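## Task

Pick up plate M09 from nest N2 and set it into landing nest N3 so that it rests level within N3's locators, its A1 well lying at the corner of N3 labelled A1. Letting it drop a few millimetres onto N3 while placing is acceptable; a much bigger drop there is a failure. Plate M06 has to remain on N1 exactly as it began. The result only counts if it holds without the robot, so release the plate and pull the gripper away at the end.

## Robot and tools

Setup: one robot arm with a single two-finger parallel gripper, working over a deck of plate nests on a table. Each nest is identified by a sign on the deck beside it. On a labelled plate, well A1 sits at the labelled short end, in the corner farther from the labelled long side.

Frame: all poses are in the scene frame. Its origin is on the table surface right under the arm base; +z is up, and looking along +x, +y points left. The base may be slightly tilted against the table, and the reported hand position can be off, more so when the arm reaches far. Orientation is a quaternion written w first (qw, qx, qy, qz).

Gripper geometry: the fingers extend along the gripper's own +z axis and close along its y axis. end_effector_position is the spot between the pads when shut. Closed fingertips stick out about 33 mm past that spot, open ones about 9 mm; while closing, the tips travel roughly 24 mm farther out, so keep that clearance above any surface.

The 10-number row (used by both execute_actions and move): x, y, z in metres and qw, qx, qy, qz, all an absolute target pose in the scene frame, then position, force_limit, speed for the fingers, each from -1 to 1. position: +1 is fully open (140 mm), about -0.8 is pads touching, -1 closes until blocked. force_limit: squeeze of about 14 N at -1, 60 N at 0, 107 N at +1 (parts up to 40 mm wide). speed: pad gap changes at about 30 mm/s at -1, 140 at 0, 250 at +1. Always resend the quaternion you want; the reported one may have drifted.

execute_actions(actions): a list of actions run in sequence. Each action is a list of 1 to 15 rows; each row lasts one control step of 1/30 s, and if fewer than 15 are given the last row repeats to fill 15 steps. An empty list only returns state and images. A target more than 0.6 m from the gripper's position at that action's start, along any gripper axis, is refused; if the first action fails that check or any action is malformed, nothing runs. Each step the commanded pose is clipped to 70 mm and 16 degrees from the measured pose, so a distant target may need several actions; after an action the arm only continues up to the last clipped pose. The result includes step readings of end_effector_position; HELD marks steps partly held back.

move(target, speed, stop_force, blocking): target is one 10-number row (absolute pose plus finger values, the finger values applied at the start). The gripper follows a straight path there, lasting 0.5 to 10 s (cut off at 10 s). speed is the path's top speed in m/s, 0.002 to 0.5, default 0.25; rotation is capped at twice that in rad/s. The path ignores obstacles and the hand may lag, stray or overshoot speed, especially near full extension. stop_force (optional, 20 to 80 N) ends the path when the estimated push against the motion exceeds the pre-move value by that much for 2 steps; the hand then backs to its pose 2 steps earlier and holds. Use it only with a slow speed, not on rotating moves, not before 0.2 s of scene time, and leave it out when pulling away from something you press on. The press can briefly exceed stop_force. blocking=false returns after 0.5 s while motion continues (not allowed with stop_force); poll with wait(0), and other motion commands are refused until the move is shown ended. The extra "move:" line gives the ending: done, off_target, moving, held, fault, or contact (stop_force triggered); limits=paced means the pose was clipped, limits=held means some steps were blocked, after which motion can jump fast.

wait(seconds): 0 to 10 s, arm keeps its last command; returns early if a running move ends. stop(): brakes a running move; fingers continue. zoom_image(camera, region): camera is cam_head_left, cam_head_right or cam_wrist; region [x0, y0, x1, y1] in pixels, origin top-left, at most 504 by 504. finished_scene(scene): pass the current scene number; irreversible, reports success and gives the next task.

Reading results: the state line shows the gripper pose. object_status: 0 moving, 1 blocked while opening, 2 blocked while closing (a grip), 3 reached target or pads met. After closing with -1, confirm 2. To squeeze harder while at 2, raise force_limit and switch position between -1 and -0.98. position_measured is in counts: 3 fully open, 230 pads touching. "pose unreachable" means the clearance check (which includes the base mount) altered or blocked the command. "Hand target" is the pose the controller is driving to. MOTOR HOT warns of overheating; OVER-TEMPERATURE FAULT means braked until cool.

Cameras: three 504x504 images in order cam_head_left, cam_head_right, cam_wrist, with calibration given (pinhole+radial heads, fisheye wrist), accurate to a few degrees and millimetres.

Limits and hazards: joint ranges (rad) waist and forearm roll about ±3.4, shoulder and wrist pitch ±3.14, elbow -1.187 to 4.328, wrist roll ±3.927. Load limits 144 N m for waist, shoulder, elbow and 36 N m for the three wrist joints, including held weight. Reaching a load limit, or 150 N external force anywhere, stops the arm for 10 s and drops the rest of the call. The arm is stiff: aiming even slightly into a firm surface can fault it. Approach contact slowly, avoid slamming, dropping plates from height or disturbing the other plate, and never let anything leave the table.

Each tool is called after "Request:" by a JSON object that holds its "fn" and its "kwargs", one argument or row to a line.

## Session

Request:
{"fn": "execute_actions", "kwargs": {
  "actions": []
}}

Scene clock: 0.00 s.
end_effector_position=(+0.1773, +0.2097, +0.2868) position_measured=3 object_status=3 end_effector_quat_wxyz=(+0.042, +0.120, +0.988, +0.093)
Joint positions: [ 1.791 -0.661 -0.522  0.266 -1.723  2.568]
Joint velocities: [ 0.002 -0.001 -0.    -0.002  0.001 -0.   ]
Hand target: +0.177, +0.210, +0.287; +0.042, +0.120, +0.988, +0.093
camera_calibration (this result's frames):
cam_wrist: T_world_to_cam=[[0.3947, 0.906847, 0.147786, -0.293452], [0.817224, -0.420006, 0.394639, -0.157399], [0.419948, -0.0349897, -0.906874, 0.381465], [0, 0, 0, 1]] pos_world=[0.0842601, 0.213355, 0.451424]

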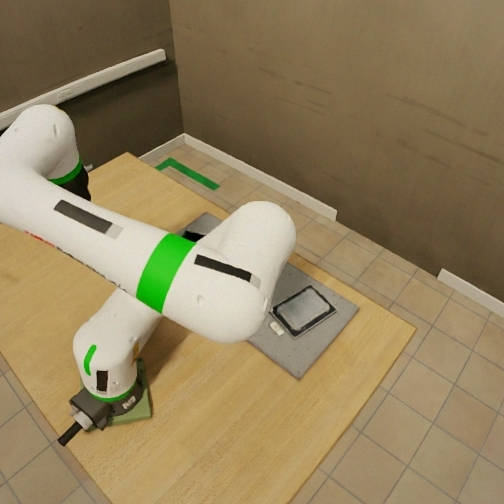

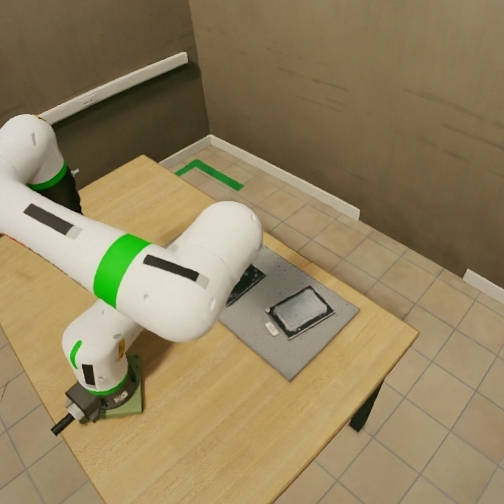

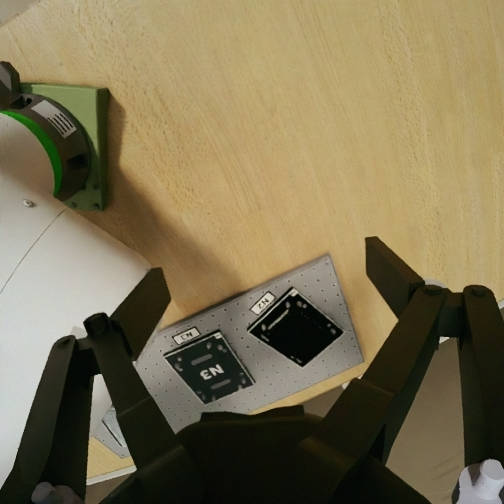

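Request:
{"fn": "move", "kwargs": {
  "target": [0.44,0.12,0.3,0,1,0,0,0.55,0,0],
  "speed": 0.4
}}

Scene clock: 6.13 s.
end_effector_position=(+0.4399, +0.1192, +0.3007) position_measured=59 object_status=3 end_effector_quat_wxyz=(+0.000, +1.000, -0.000, +0.002)
Joint positions: [ 0.651 -0.141 -0.011  0.175 -1.664  0.771]
Joint velocities: [-0.001  0.001  0.001  0.    -0.    -0.003]
Hand target: +0.440, +0.119, +0.301; +0.000, +1.000, -0.000, +0.002
Off the commanded pose: 0.001 m, 0 deg.
move: done
camera_calibration (this result's frames):
cam_wrist: T_world_to_cam=[[-0.169482, -0.984069, -0.053699, 0.217051], [-0.918948, 0.138109, 0.369405, 0.289262], [-0.356104, 0.111954, -0.927716, 0.610776], [0, 0, 0, 1]] pos_world=[0.520103, 0.105265, 0.471427]

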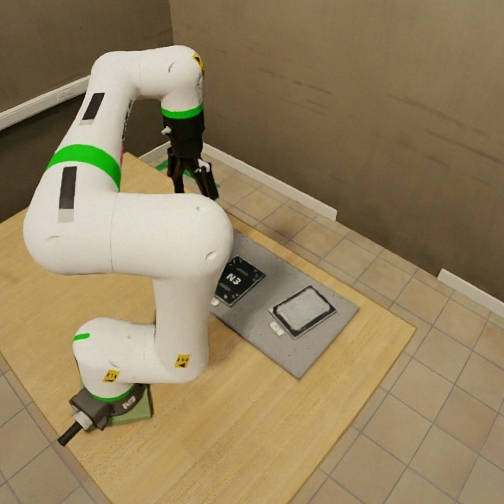

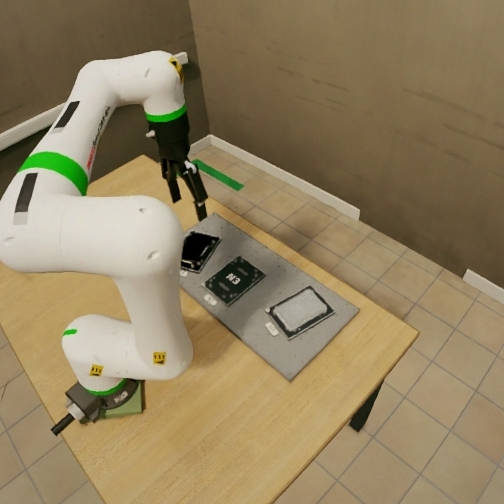

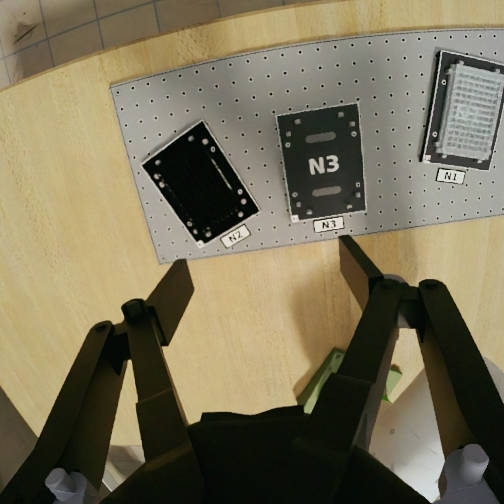

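Request:
{"fn": "zoom_image", "kwargs": {
  "camera": "cam_wrist",
  "region": [130, 110, 280, 260]
}}

Request:
{"fn": "zoom_image", "kwargs": {
  "camera": "cam_wrist",
  "region": [250, 90, 400, 240]
}}

Region (130, 110, 280, 260) of cam_wrist's 504x504 image, scaled by 3.360, with more detail than that image has.

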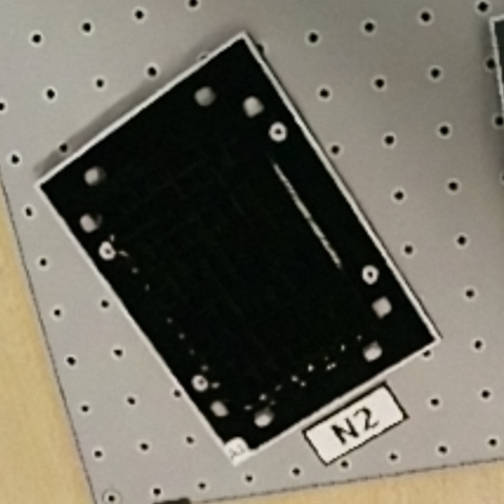

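Region (250, 90, 400, 240) of cam_wrist's 504x504 image, scaled by 3.360, with more detail than that image has.

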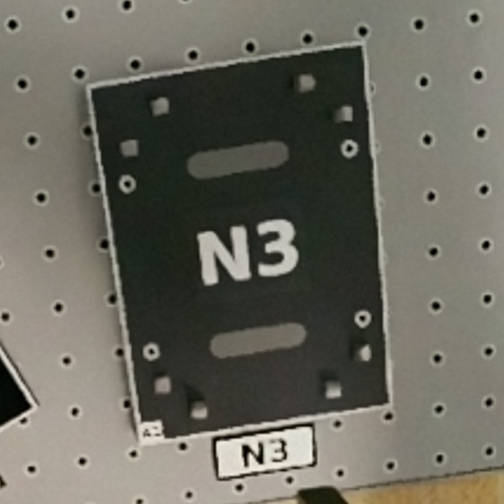

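Request:
{"fn": "move", "kwargs": {
  "target": [0.4705,0.2245,0.075,0,0.9811,0.1934,0,0.45,0,0],
  "speed": 0.2
}}

Request:
{"fn": "zoom_image", "kwargs": {
  "camera": "cam_wrist",
  "region": [150, 125, 390, 365]
}}

Scene clock: 20.93 s.
end_effector_position=(+0.4717, +0.2253, +0.0752) position_measured=72 object_status=3 end_effector_quat_wxyz=(+0.000, +0.981, +0.193, +0.000)
Joint positions: [ 0.669  0.163 -0.244  0.189 -1.142  1.045]
Joint velocities: [-0.001  0.002  0.001 -0.     0.002  0.   ]
Hand target: +0.472, +0.225, +0.075; -0.000, +0.981, +0.193, +0.000
Off the commanded pose: 0.001 m, 0 deg.
move: done
camera_calibration (this result's frames):
cam_wrist: T_world_to_cam=[[0.216456, -0.974826, -0.0534953, 0.130629], [-0.900865, -0.220552, 0.373899, 0.459066], [-0.376284, -0.0327406, -0.925926, 0.443023], [0, 0, 0, 1]] pos_world=[0.551983, 0.243093, 0.24555]

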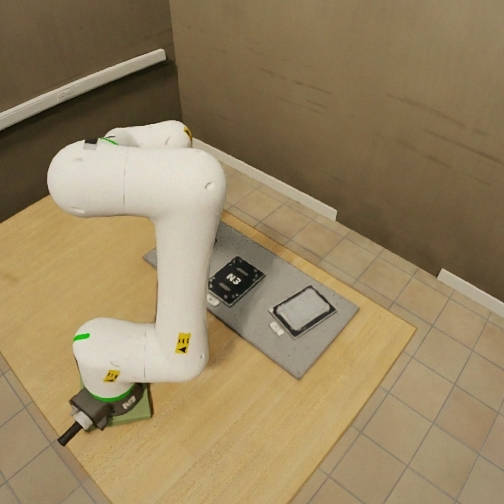

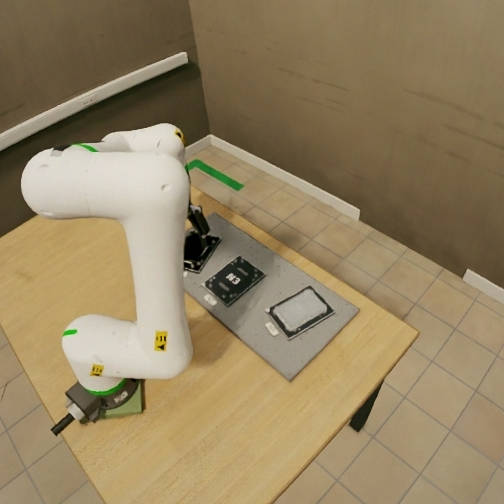

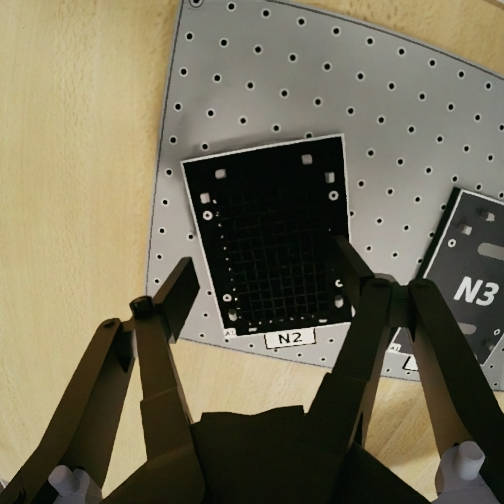

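Region (150, 125, 390, 365) of cam_wrist's 504x504 image, scaled by 2.100, with more detail than that image has.

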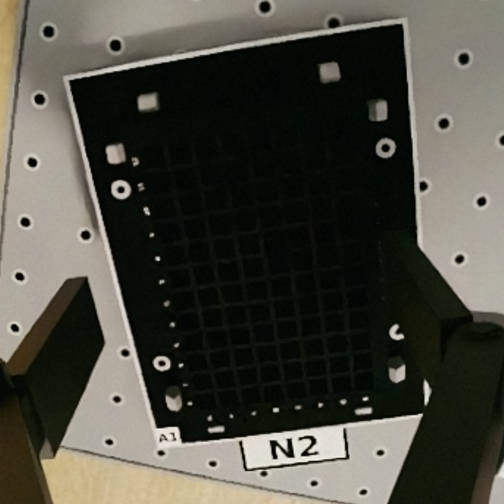

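Request:
{"fn": "move", "kwargs": {
  "target": [0.4754,0.2169,0.065,0,0.9811,0.1934,0,0.45,0,0],
  "speed": 0.02
}}

Request:
{"fn": "zoom_image", "kwargs": {
  "camera": "cam_wrist",
  "region": [150, 125, 390, 365]
}}

Scene clock: 25.60 s.
end_effector_position=(+0.4754, +0.2169, +0.0650) position_measured=72 object_status=3 end_effector_quat_wxyz=(+0.000, +0.981, +0.193, +0.000)
Joint positions: [ 0.648  0.169 -0.259  0.19  -1.118  1.062]
Joint velocities: [-0.002  0.001 -0.001  0.     0.002  0.001]
Hand target: +0.475, +0.217, +0.065; +0.000, +0.981, +0.193, +0.000
Off the commanded pose: 0.000 m, 0 deg.
move: done
camera_calibration (this result's frames):
cam_wrist: T_world_to_cam=[[0.216465, -0.974828, -0.053417, 0.121105], [-0.900893, -0.220532, 0.373841, 0.464423], [-0.376211, -0.0328005, -0.925953, 0.434708], [0, 0, 0, 1]] pos_world=[0.555722, 0.234735, 0.235367]

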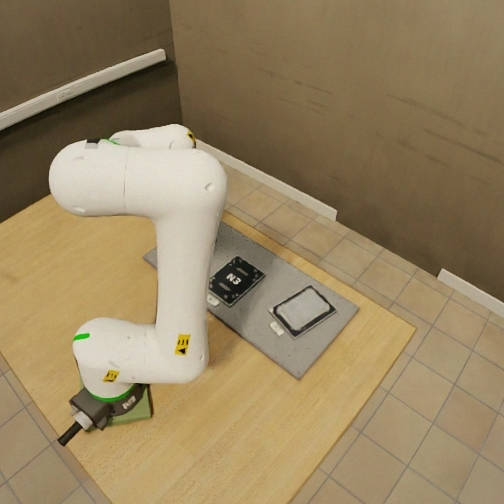

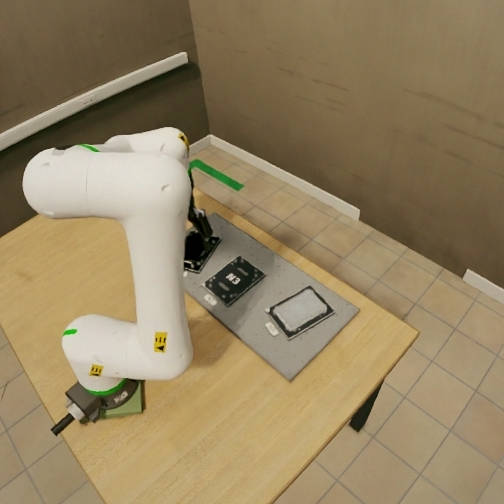

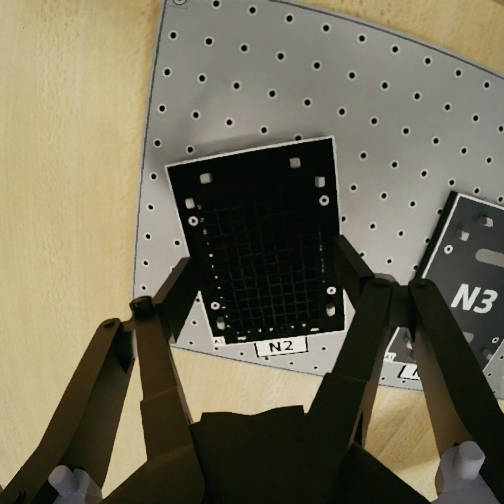

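Region (150, 125, 390, 365) of cam_wrist's 504x504 image, scaled by 2.100, with more detail than that image has.

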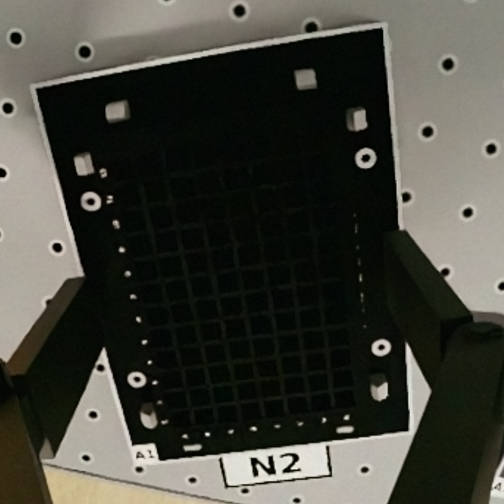

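Request:
{"fn": "move", "kwargs": {
  "target": [0.4754,0.2169,0.056,0,0.9811,0.1934,0,0.45,0,0],
  "speed": 0.02
}}

Request:
{"fn": "move", "kwargs": {
  "target": [0.4754,0.2169,0.04,0,0.9811,0.1934,0,0.45,0,0],
  "speed": 0.003,
  "stop_force": 20
}}

Request:
{"fn": "zoom_image", "kwargs": {
  "camera": "cam_wrist",
  "region": [150, 125, 390, 365]
}}

Scene clock: 31.23 s.
end_effector_position=(+0.4754, +0.2169, +0.0560) position_measured=72 object_status=3 end_effector_quat_wxyz=(+0.000, +0.981, +0.193, +0.000)
Joint positions: [ 0.645  0.179 -0.27   0.192 -1.097  1.061]
Joint velocities: [ 0.     0.001 -0.001  0.001  0.001 -0.   ]
Hand target: +0.475, +0.217, +0.056; +0.000, +0.981, +0.193, +0.000
Off the commanded pose: 0.000 m, 0 deg.
move: done
camera_calibration (this result's frames):
cam_wrist: T_world_to_cam=[[0.216456, -0.974826, -0.053494, 0.120625], [-0.90087, -0.220552, 0.373886, 0.46779], [-0.376271, -0.0327387, -0.925931, 0.426404], [0, 0, 0, 1]] pos_world=[0.555751, 0.23472, 0.226373]

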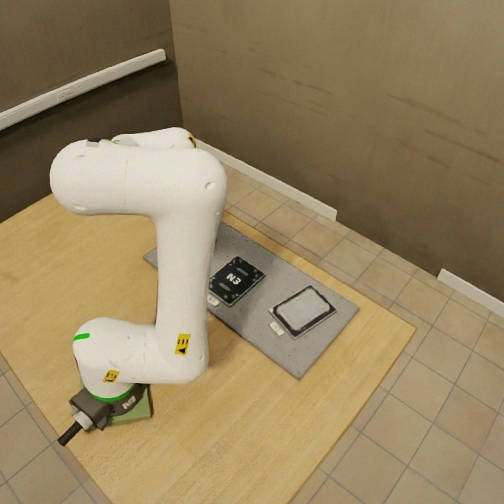

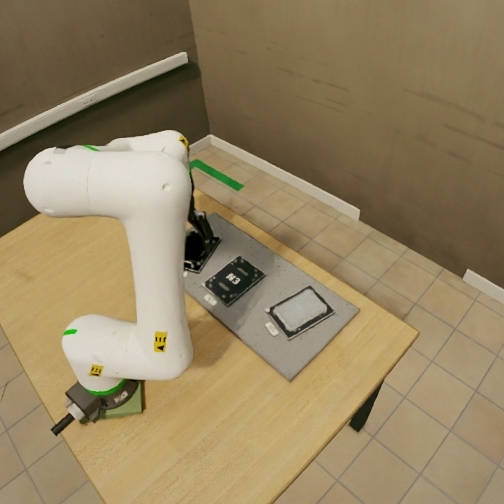

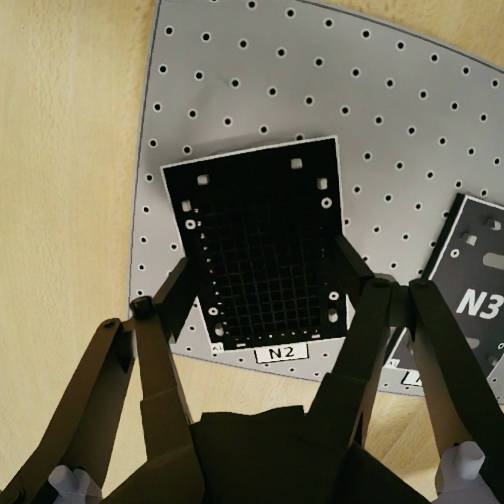

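Scene clock: 33.70 s.
end_effector_position=(+0.4755, +0.2169, +0.0496) position_measured=72 object_status=3 end_effector_quat_wxyz=(+0.000, +0.981, +0.193, +0.000)
Joint positions: [ 0.642  0.186 -0.277  0.193 -1.082  1.06 ]
Joint velocities: [ 0.    -0.     0.001 -0.001 -0.006  0.   ]
Hand target: +0.475, +0.217, +0.050; -0.000, +0.981, +0.193, +0.000
Off the commanded pose: 0.010 m, 0 deg.
move: contact
camera_calibration (this result's frames):
cam_wrist: T_world_to_cam=[[0.216483, -0.97482, -0.0534834, 0.120263], [-0.900913, -0.220577, 0.373766, 0.470282], [-0.376152, -0.03273, -0.92598, 0.420439], [0, 0, 0, 1]] pos_world=[0.555797, 0.234729, 0.219975]

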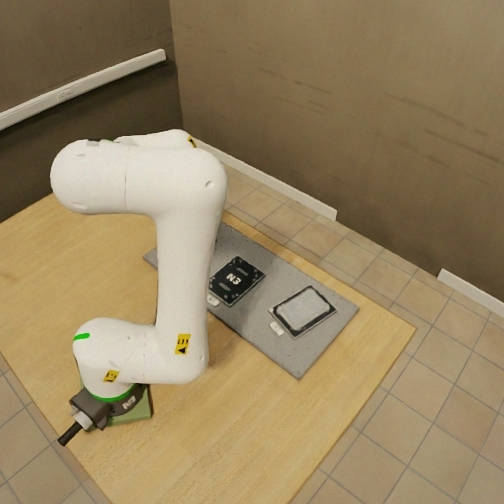

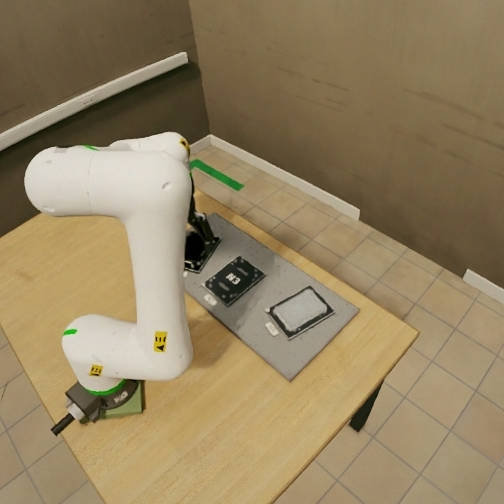

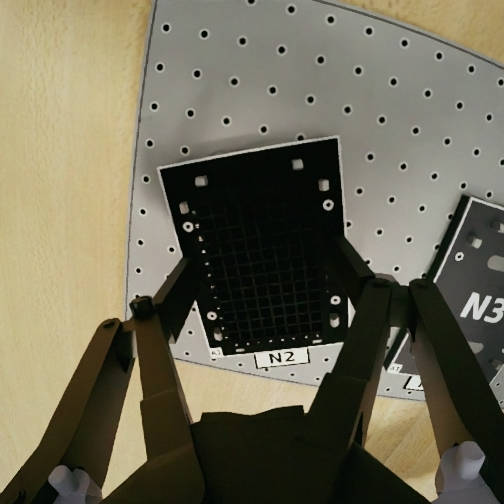

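Region (150, 125, 390, 365) of cam_wrist's 504x504 image, scaled by 2.100, with more detail than that image has.

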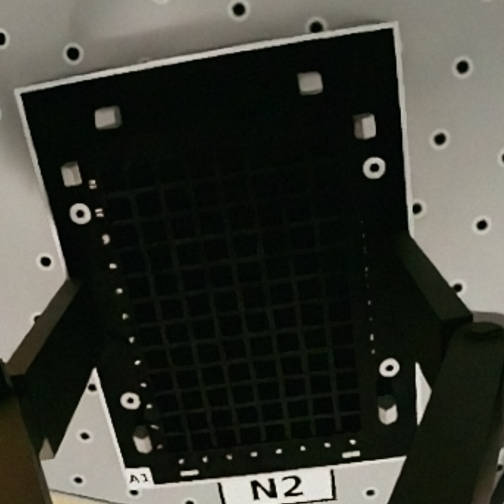

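Request:
{"fn": "move", "kwargs": {
  "target": [0.4754,0.2169,0.0553,0,0.9811,0.1934,0,0.45,0,0],
  "speed": 0.02
}}

Request:
{"fn": "move", "kwargs": {
  "target": [0.4754,0.2169,0.0553,0,0.9811,0.1934,0,-1,-0.4,-1],
  "speed": 0.02
}}

Request:
{"fn": "move", "kwargs": {
  "target": [0.4754,0.2169,0.075,0,0.9811,0.1934,0,-1,-0.4,-1],
  "speed": 0.03
}}

Request:
{"fn": "zoom_image", "kwargs": {
  "camera": "cam_wrist",
  "region": [150, 125, 390, 365]
}}

Scene clock: 37.30 s.
end_effector_position=(+0.4754, +0.2169, +0.0553) position_measured=72 object_status=3 end_effector_quat_wxyz=(-0.000, +0.981, +0.193, -0.000)
Joint positions: [ 0.644  0.18  -0.271  0.192 -1.095  1.061]
Joint velocities: [-0.001 -0.001  0.001  0.001 -0.     0.001]
Hand target: +0.475, +0.217, +0.055; -0.000, +0.981, +0.193, -0.000
Off the commanded pose: 0.000 m, 0 deg.
move: done
camera_calibration (this result's frames):
cam_wrist: T_world_to_cam=[[0.216452, -0.974825, -0.0535157, 0.12055], [-0.900856, -0.220555, 0.373918, 0.467995], [-0.376308, -0.0327254, -0.925916, 0.425684], [0, 0, 0, 1]] pos_world=[0.555691, 0.234665, 0.225607]

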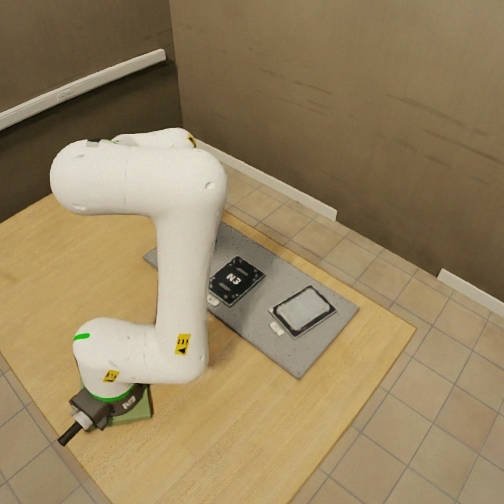

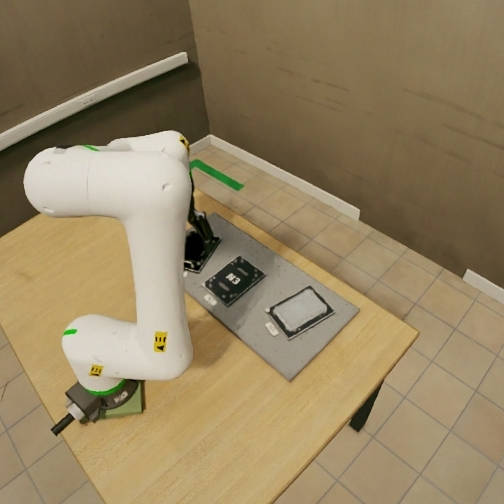

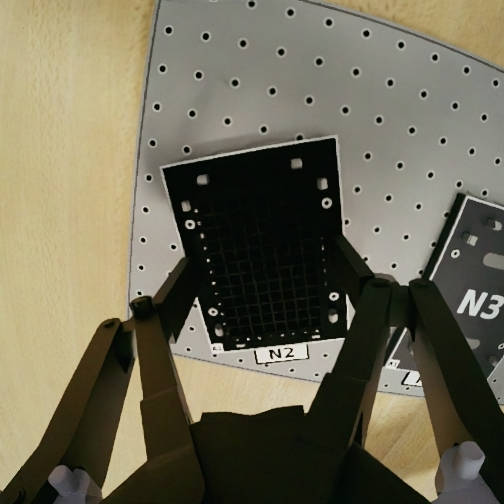

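Scene clock: 38.17 s.
end_effector_position=(+0.4754, +0.2169, +0.0554) position_measured=104 object_status=2 end_effector_quat_wxyz=(+0.000, +0.981, +0.193, +0.000)
Joint positions: [ 0.644  0.179 -0.271  0.192 -1.096  1.061]
Joint velocities: [-0.001 -0.001  0.    -0.     0.002 -0.001]
Hand target: +0.475, +0.217, +0.055; +0.000, +0.981, +0.193, -0.000
Off the commanded pose: 0.000 m, 0 deg.
move: done
camera_calibration (this result's frames):
cam_wrist: T_world_to_cam=[[0.216405, -0.974837, -0.0534952, 0.120568], [-0.900874, -0.220504, 0.373904, 0.467973], [-0.376291, -0.0327222, -0.925923, 0.425815], [0, 0, 0, 1]] pos_world=[0.555724, 0.234658, 0.225745]

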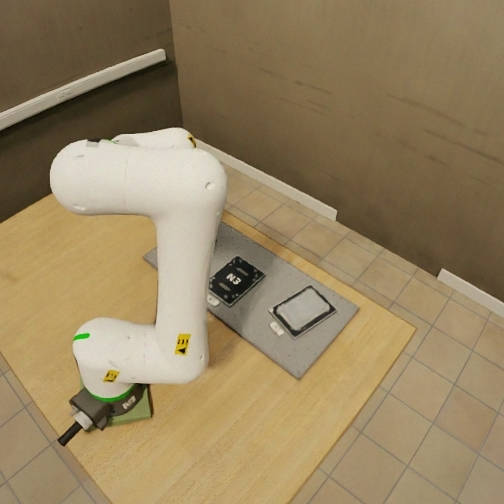

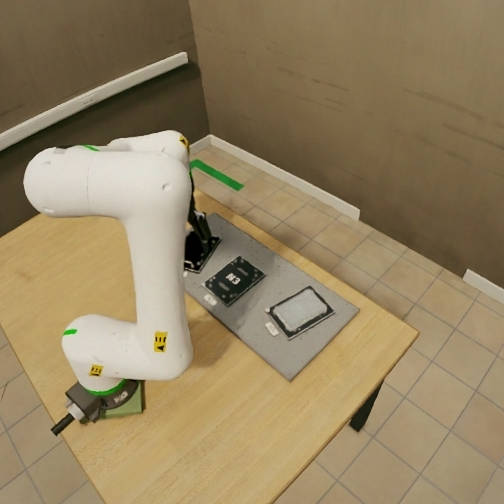

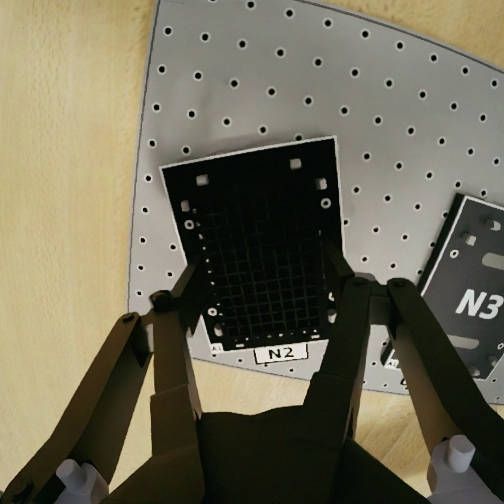

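Scene clock: 39.07 s.
end_effector_position=(+0.4753, +0.2168, +0.0750) position_measured=104 object_status=2 end_effector_quat_wxyz=(-0.000, +0.981, +0.193, -0.000)
Joint positions: [ 0.652  0.158 -0.246  0.188 -1.142  1.063]
Joint velocities: [ 0.    -0.001  0.    -0.001 -0.002  0.   ]
Hand target: +0.475, +0.217, +0.075; -0.000, +0.981, +0.193, -0.000
Off the commanded pose: 0.000 m, 0 deg.
move: done
camera_calibration (this result's frames):
cam_wrist: T_world_to_cam=[[0.216449, -0.974825, -0.0535407, 0.121572], [-0.900845, -0.220561, 0.37394, 0.46056], [-0.376335, -0.0327072, -0.925906, 0.443905], [0, 0, 0, 1]] pos_world=[0.555636, 0.234612, 0.245301]

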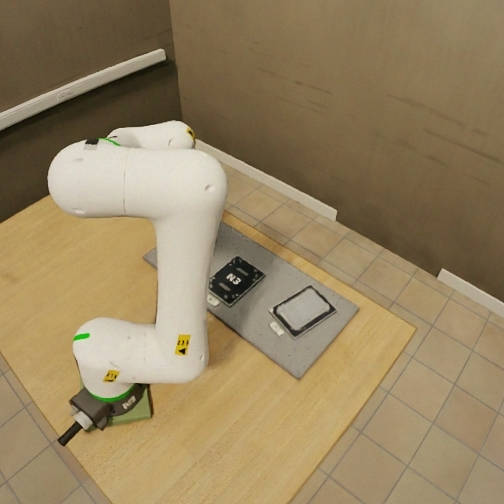

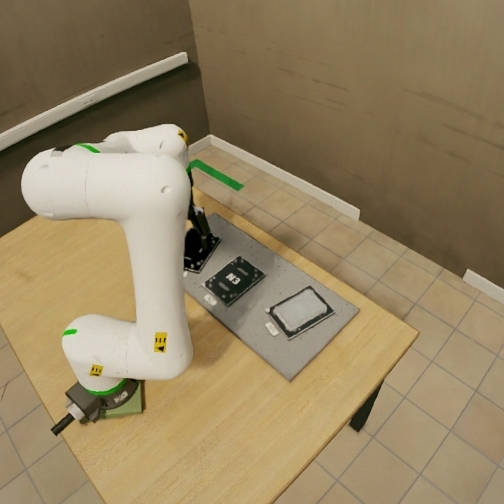

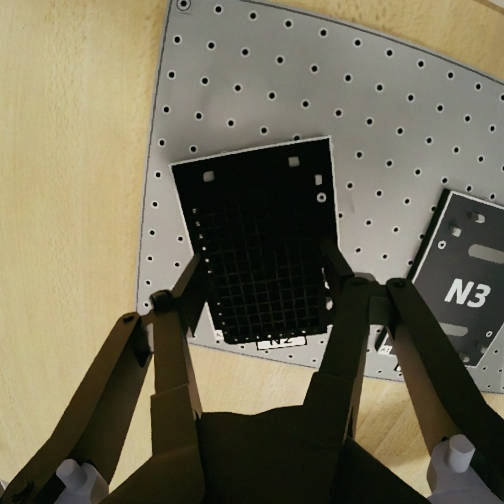

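Region (150, 125, 390, 365) of cam_wrist's 504x504 image, scaled by 2.100, with more detail than that image has.

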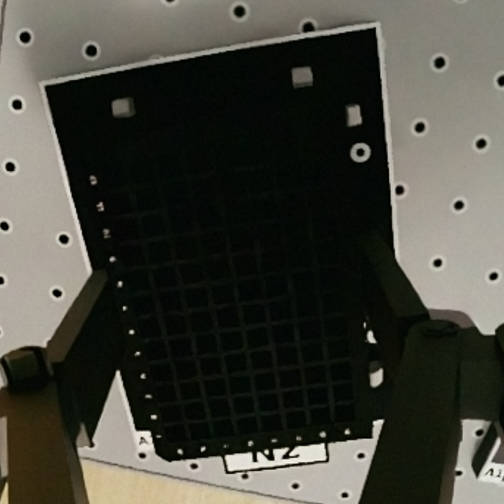

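Request:
{"fn": "move", "kwargs": {
  "target": [0.4793,0.0243,0.075,0,1,0.0052,0,-1,-0.4,-1],
  "speed": 0.12
}}

Request:
{"fn": "zoom_image", "kwargs": {
  "camera": "cam_wrist",
  "region": [150, 125, 390, 365]
}}

Scene clock: 43.40 s.
end_effector_position=(+0.4789, +0.0239, +0.0748) position_measured=104 object_status=2 end_effector_quat_wxyz=(+0.001, +1.000, +0.005, +0.000)
Joint positions: [ 0.296 -0.021 -0.388  0.168 -1.121  1.05 ]
Joint velocities: [-0.002 -0.001  0.    -0.     0.     0.001]
Hand target: +0.479, +0.024, +0.075; +0.001, +1.000, +0.005, +0.001
Off the commanded pose: 0.001 m, 0 deg.
move: done
camera_calibration (this result's frames):
cam_wrist: T_world_to_cam=[[-0.159149, -0.985876, -0.0521607, 0.112749], [-0.918911, 0.128609, 0.372911, 0.421667], [-0.360936, 0.107279, -0.9264, 0.42811], [0, 0, 0, 1]] pos_world=[0.559939, 0.0109993, 0.245238]

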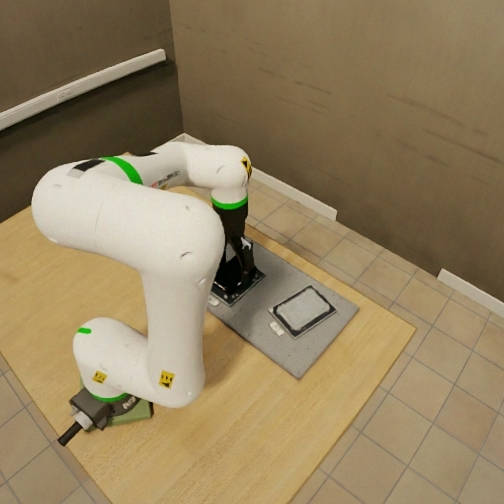

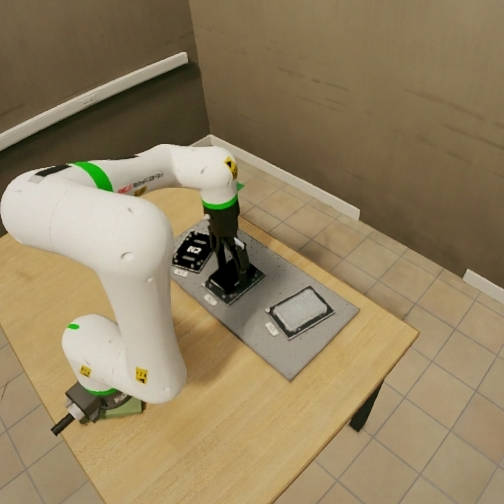

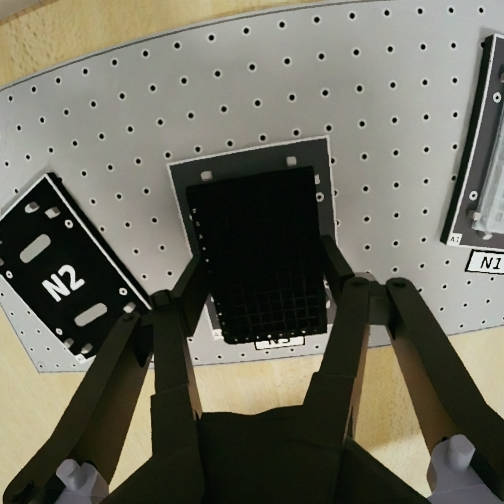

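Region (150, 125, 390, 365) of cam_wrist's 504x504 image, scaled by 2.100, with more detail than that image has.

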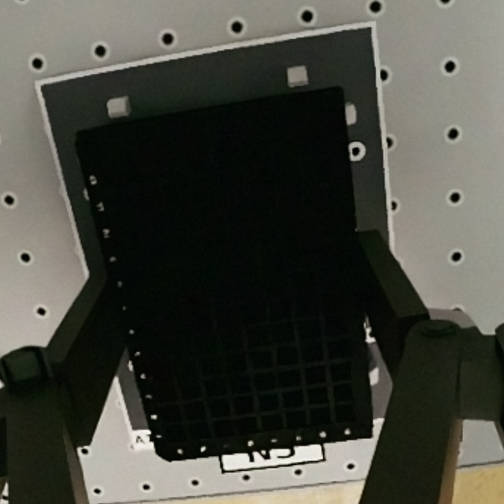

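Request:
{"fn": "move", "kwargs": {
  "target": [0.4792,0.0246,0.063,0,1,0.0052,0,-1,-0.4,-1],
  "speed": 0.015
}}

Request:
{"fn": "zoom_image", "kwargs": {
  "camera": "cam_wrist",
  "region": [150, 125, 390, 365]
}}

Scene clock: 47.47 s.
end_effector_position=(+0.4792, +0.0246, +0.0630) position_measured=104 object_status=2 end_effector_quat_wxyz=(-0.000, +1.000, +0.005, -0.000)
Joint positions: [ 0.291 -0.006 -0.401  0.168 -1.092  1.05 ]
Joint velocities: [ 0.     0.001 -0.    -0.001  0.002  0.   ]
Hand target: +0.479, +0.025, +0.063; +0.000, +1.000, +0.005, +0.000
Off the commanded pose: 0.000 m, 0 deg.
move: done
camera_calibration (this result's frames):
cam_wrist: T_world_to_cam=[[-0.159479, -0.985748, -0.0535479, 0.113161], [-0.918545, 0.128295, 0.373919, 0.426075], [-0.36172, 0.108818, -0.925914, 0.417541], [0, 0, 0, 1]] pos_world=[0.560449, 0.0114493, 0.233349]

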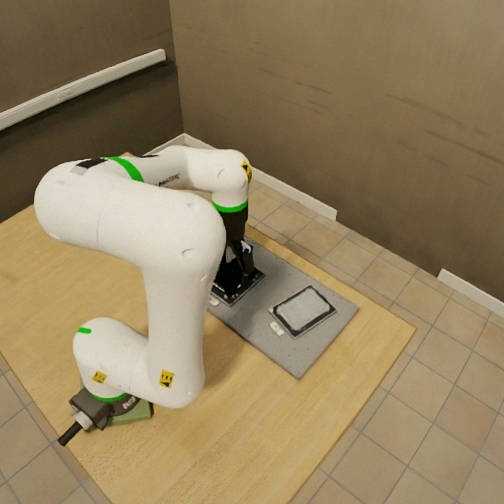

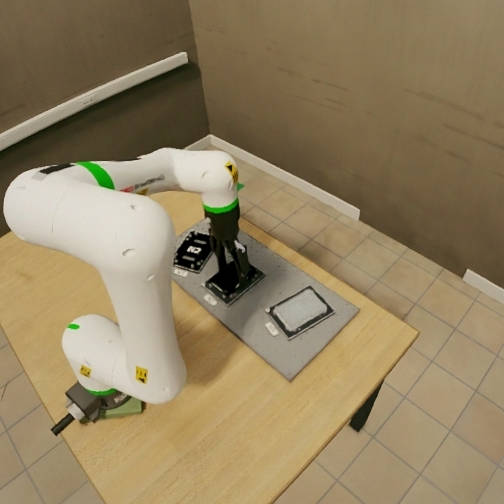

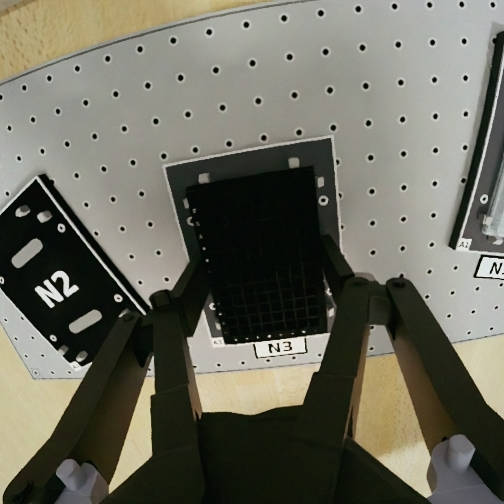

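Region (150, 125, 390, 365) of cam_wrist's 504x504 image, scaled by 2.100, with more detail than that image has.

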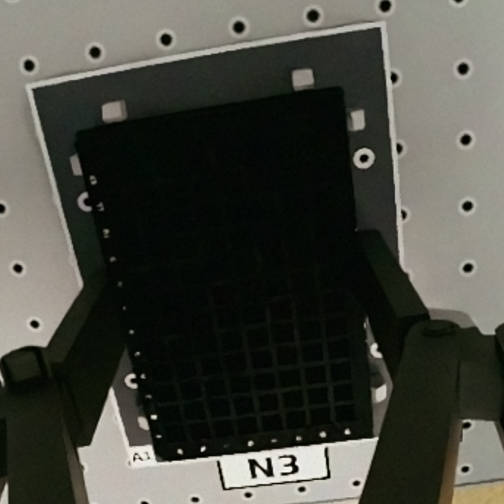

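Request:
{"fn": "move", "kwargs": {
  "target": [0.4792,0.0246,0.0535,0,1,0.0052,0,-1,-0.4,-1],
  "speed": 0.003,
  "stop_force": 20
}}

Request:
{"fn": "zoom_image", "kwargs": {
  "camera": "cam_wrist",
  "region": [150, 125, 390, 365]
}}

Scene clock: 53.33 s.
end_effector_position=(+0.4793, +0.0246, +0.0553) position_measured=104 object_status=2 end_effector_quat_wxyz=(+0.000, +1.000, +0.005, +0.000)
Joint positions: [ 0.288  0.003 -0.411  0.169 -1.072  1.05 ]
Joint velocities: [ 0.     0.     0.001 -0.002 -0.005 -0.   ]
Hand target: +0.479, +0.025, +0.055; +0.000, +1.000, +0.005, +0.000
Off the commanded pose: 0.002 m, 0 deg.
move: contact
camera_calibration (this result's frames):
cam_wrist: T_world_to_cam=[[-0.159435, -0.985763, -0.0534, 0.112671], [-0.918557, 0.128312, 0.373884, 0.428998], [-0.361709, 0.108661, -0.925937, 0.410405], [0, 0, 0, 1]] pos_world=[0.56047, 0.0114261, 0.225631]

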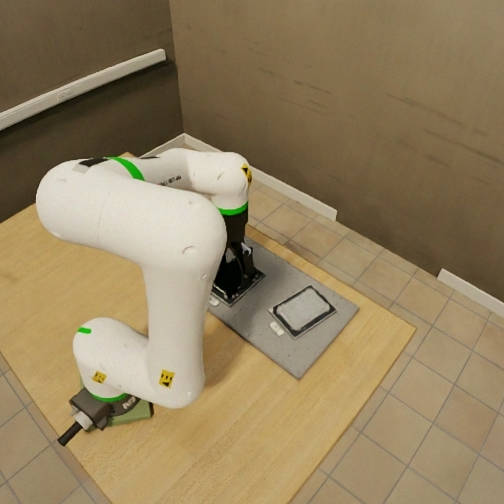

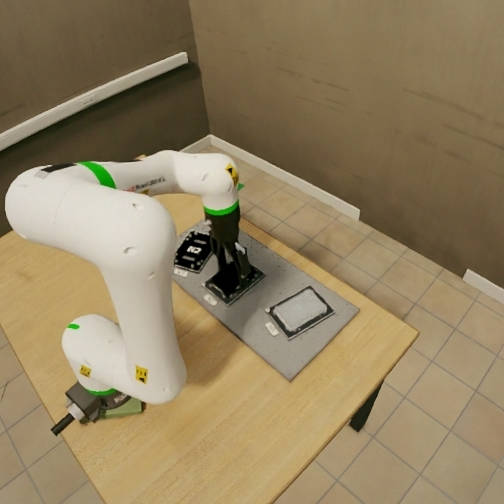

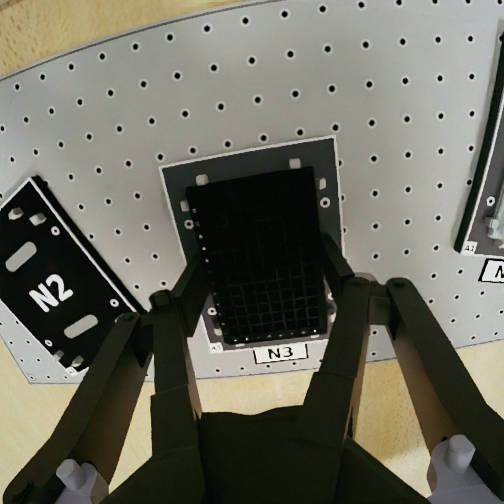

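Region (150, 125, 390, 365) of cam_wrist's 504x504 image, scaled by 2.100, with more detail than that image has.

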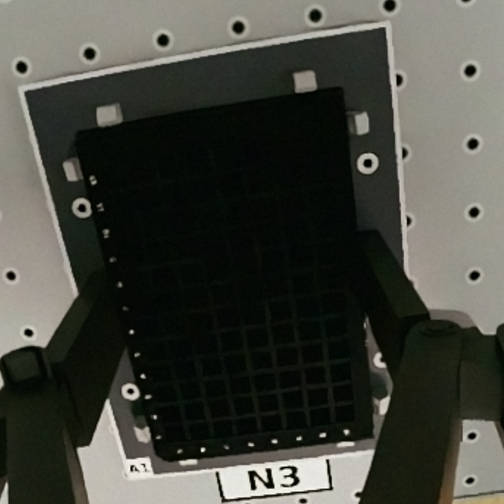

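Seated at the expected height.

Request:
{"fn": "move", "kwargs": {
  "target": [0.4792,0.0246,0.0554,0,1,0.0052,0,0.5,-0.4,-1],
  "speed": 0.003
}}

Request:
{"fn": "move", "kwargs": {
  "target": [0.41,0.0246,0.2,0,1,0.0052,0,0.5,-0.4,-1],
  "speed": 0.15
}}

Scene clock: 55.73 s.
end_effector_position=(+0.4792, +0.0246, +0.0554) position_measured=66 object_status=0 end_effector_quat_wxyz=(-0.000, +1.000, +0.005, -0.000)
Joint positions: [ 0.288  0.003 -0.411  0.169 -1.073  1.05 ]
Joint velocities: [ 0.    -0.    -0.    -0.     0.    -0.001]
Hand target: +0.479, +0.025, +0.055; -0.000, +1.000, +0.005, +0.000
Off the commanded pose: 0.000 m, 0 deg.
move: done
camera_calibration (this result's frames):
cam_wrist: T_world_to_cam=[[-0.159493, -0.985745, -0.0535641, 0.112739], [-0.918535, 0.128299, 0.373943, 0.428859], [-0.36174, 0.108842, -0.925904, 0.410465], [0, 0, 0, 1]] pos_world=[0.560385, 0.0114344, 0.225721]

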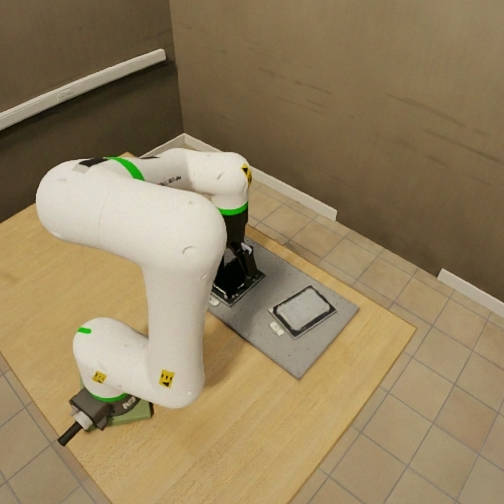

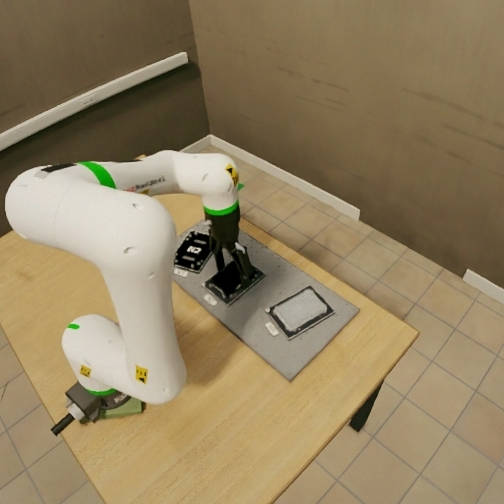

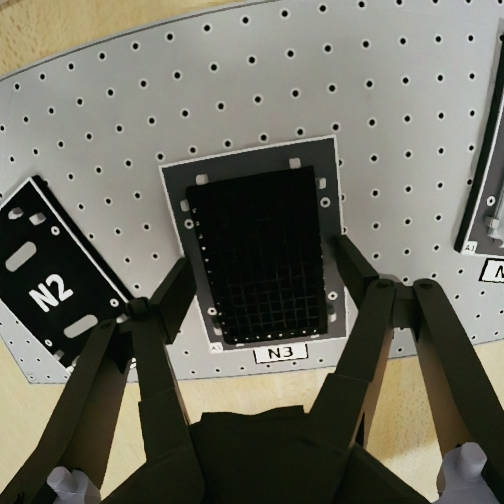

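Scene clock: 57.20 s.
end_effector_position=(+0.4092, +0.0246, +0.1998) position_measured=66 object_status=3 end_effector_quat_wxyz=(-0.000, +1.000, +0.005, -0.000)
Joint positions: [ 0.448 -0.293 -0.349  0.161 -1.451  0.95 ]
Joint velocities: [ 0.001 -0.001  0.001  0.    -0.002 -0.001]
Hand target: +0.409, +0.025, +0.200; -0.000, +1.000, +0.005, -0.000
Off the commanded pose: 0.001 m, 0 deg.
move: done
camera_calibration (this result's frames):
cam_wrist: T_world_to_cam=[[-0.159558, -0.985701, -0.0541702, 0.109381], [-0.918353, 0.128077, 0.374466, 0.310394], [-0.362173, 0.109496, -0.925657, 0.518964], [0, 0, 0, 1]] pos_world=[0.490459, 0.0112385, 0.370076]

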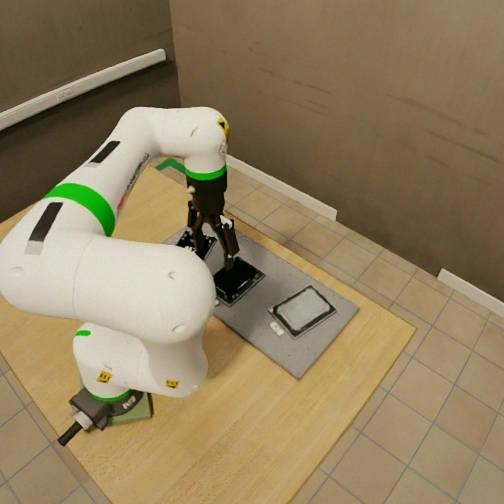

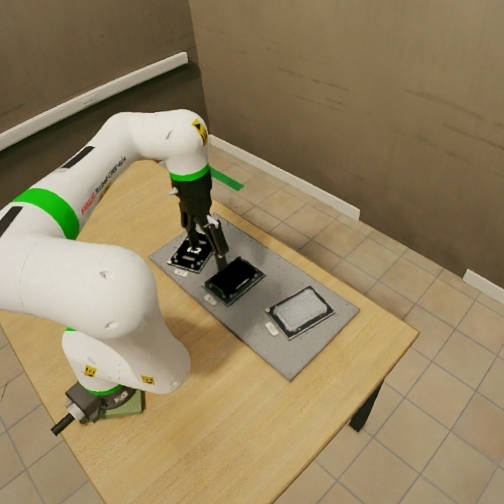

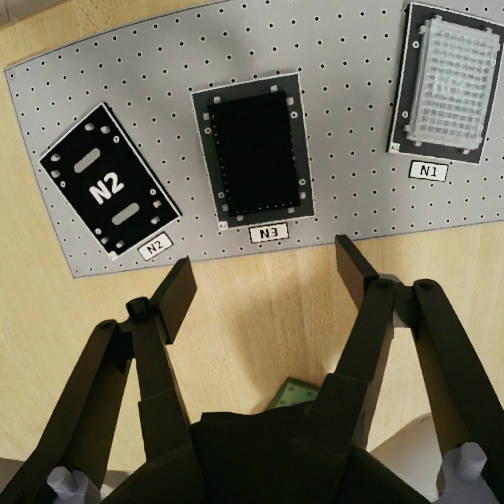

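Request:
{"fn": "finished_scene", "kwargs": {
  "scene": 2
}}

The scene is finished: the task was done.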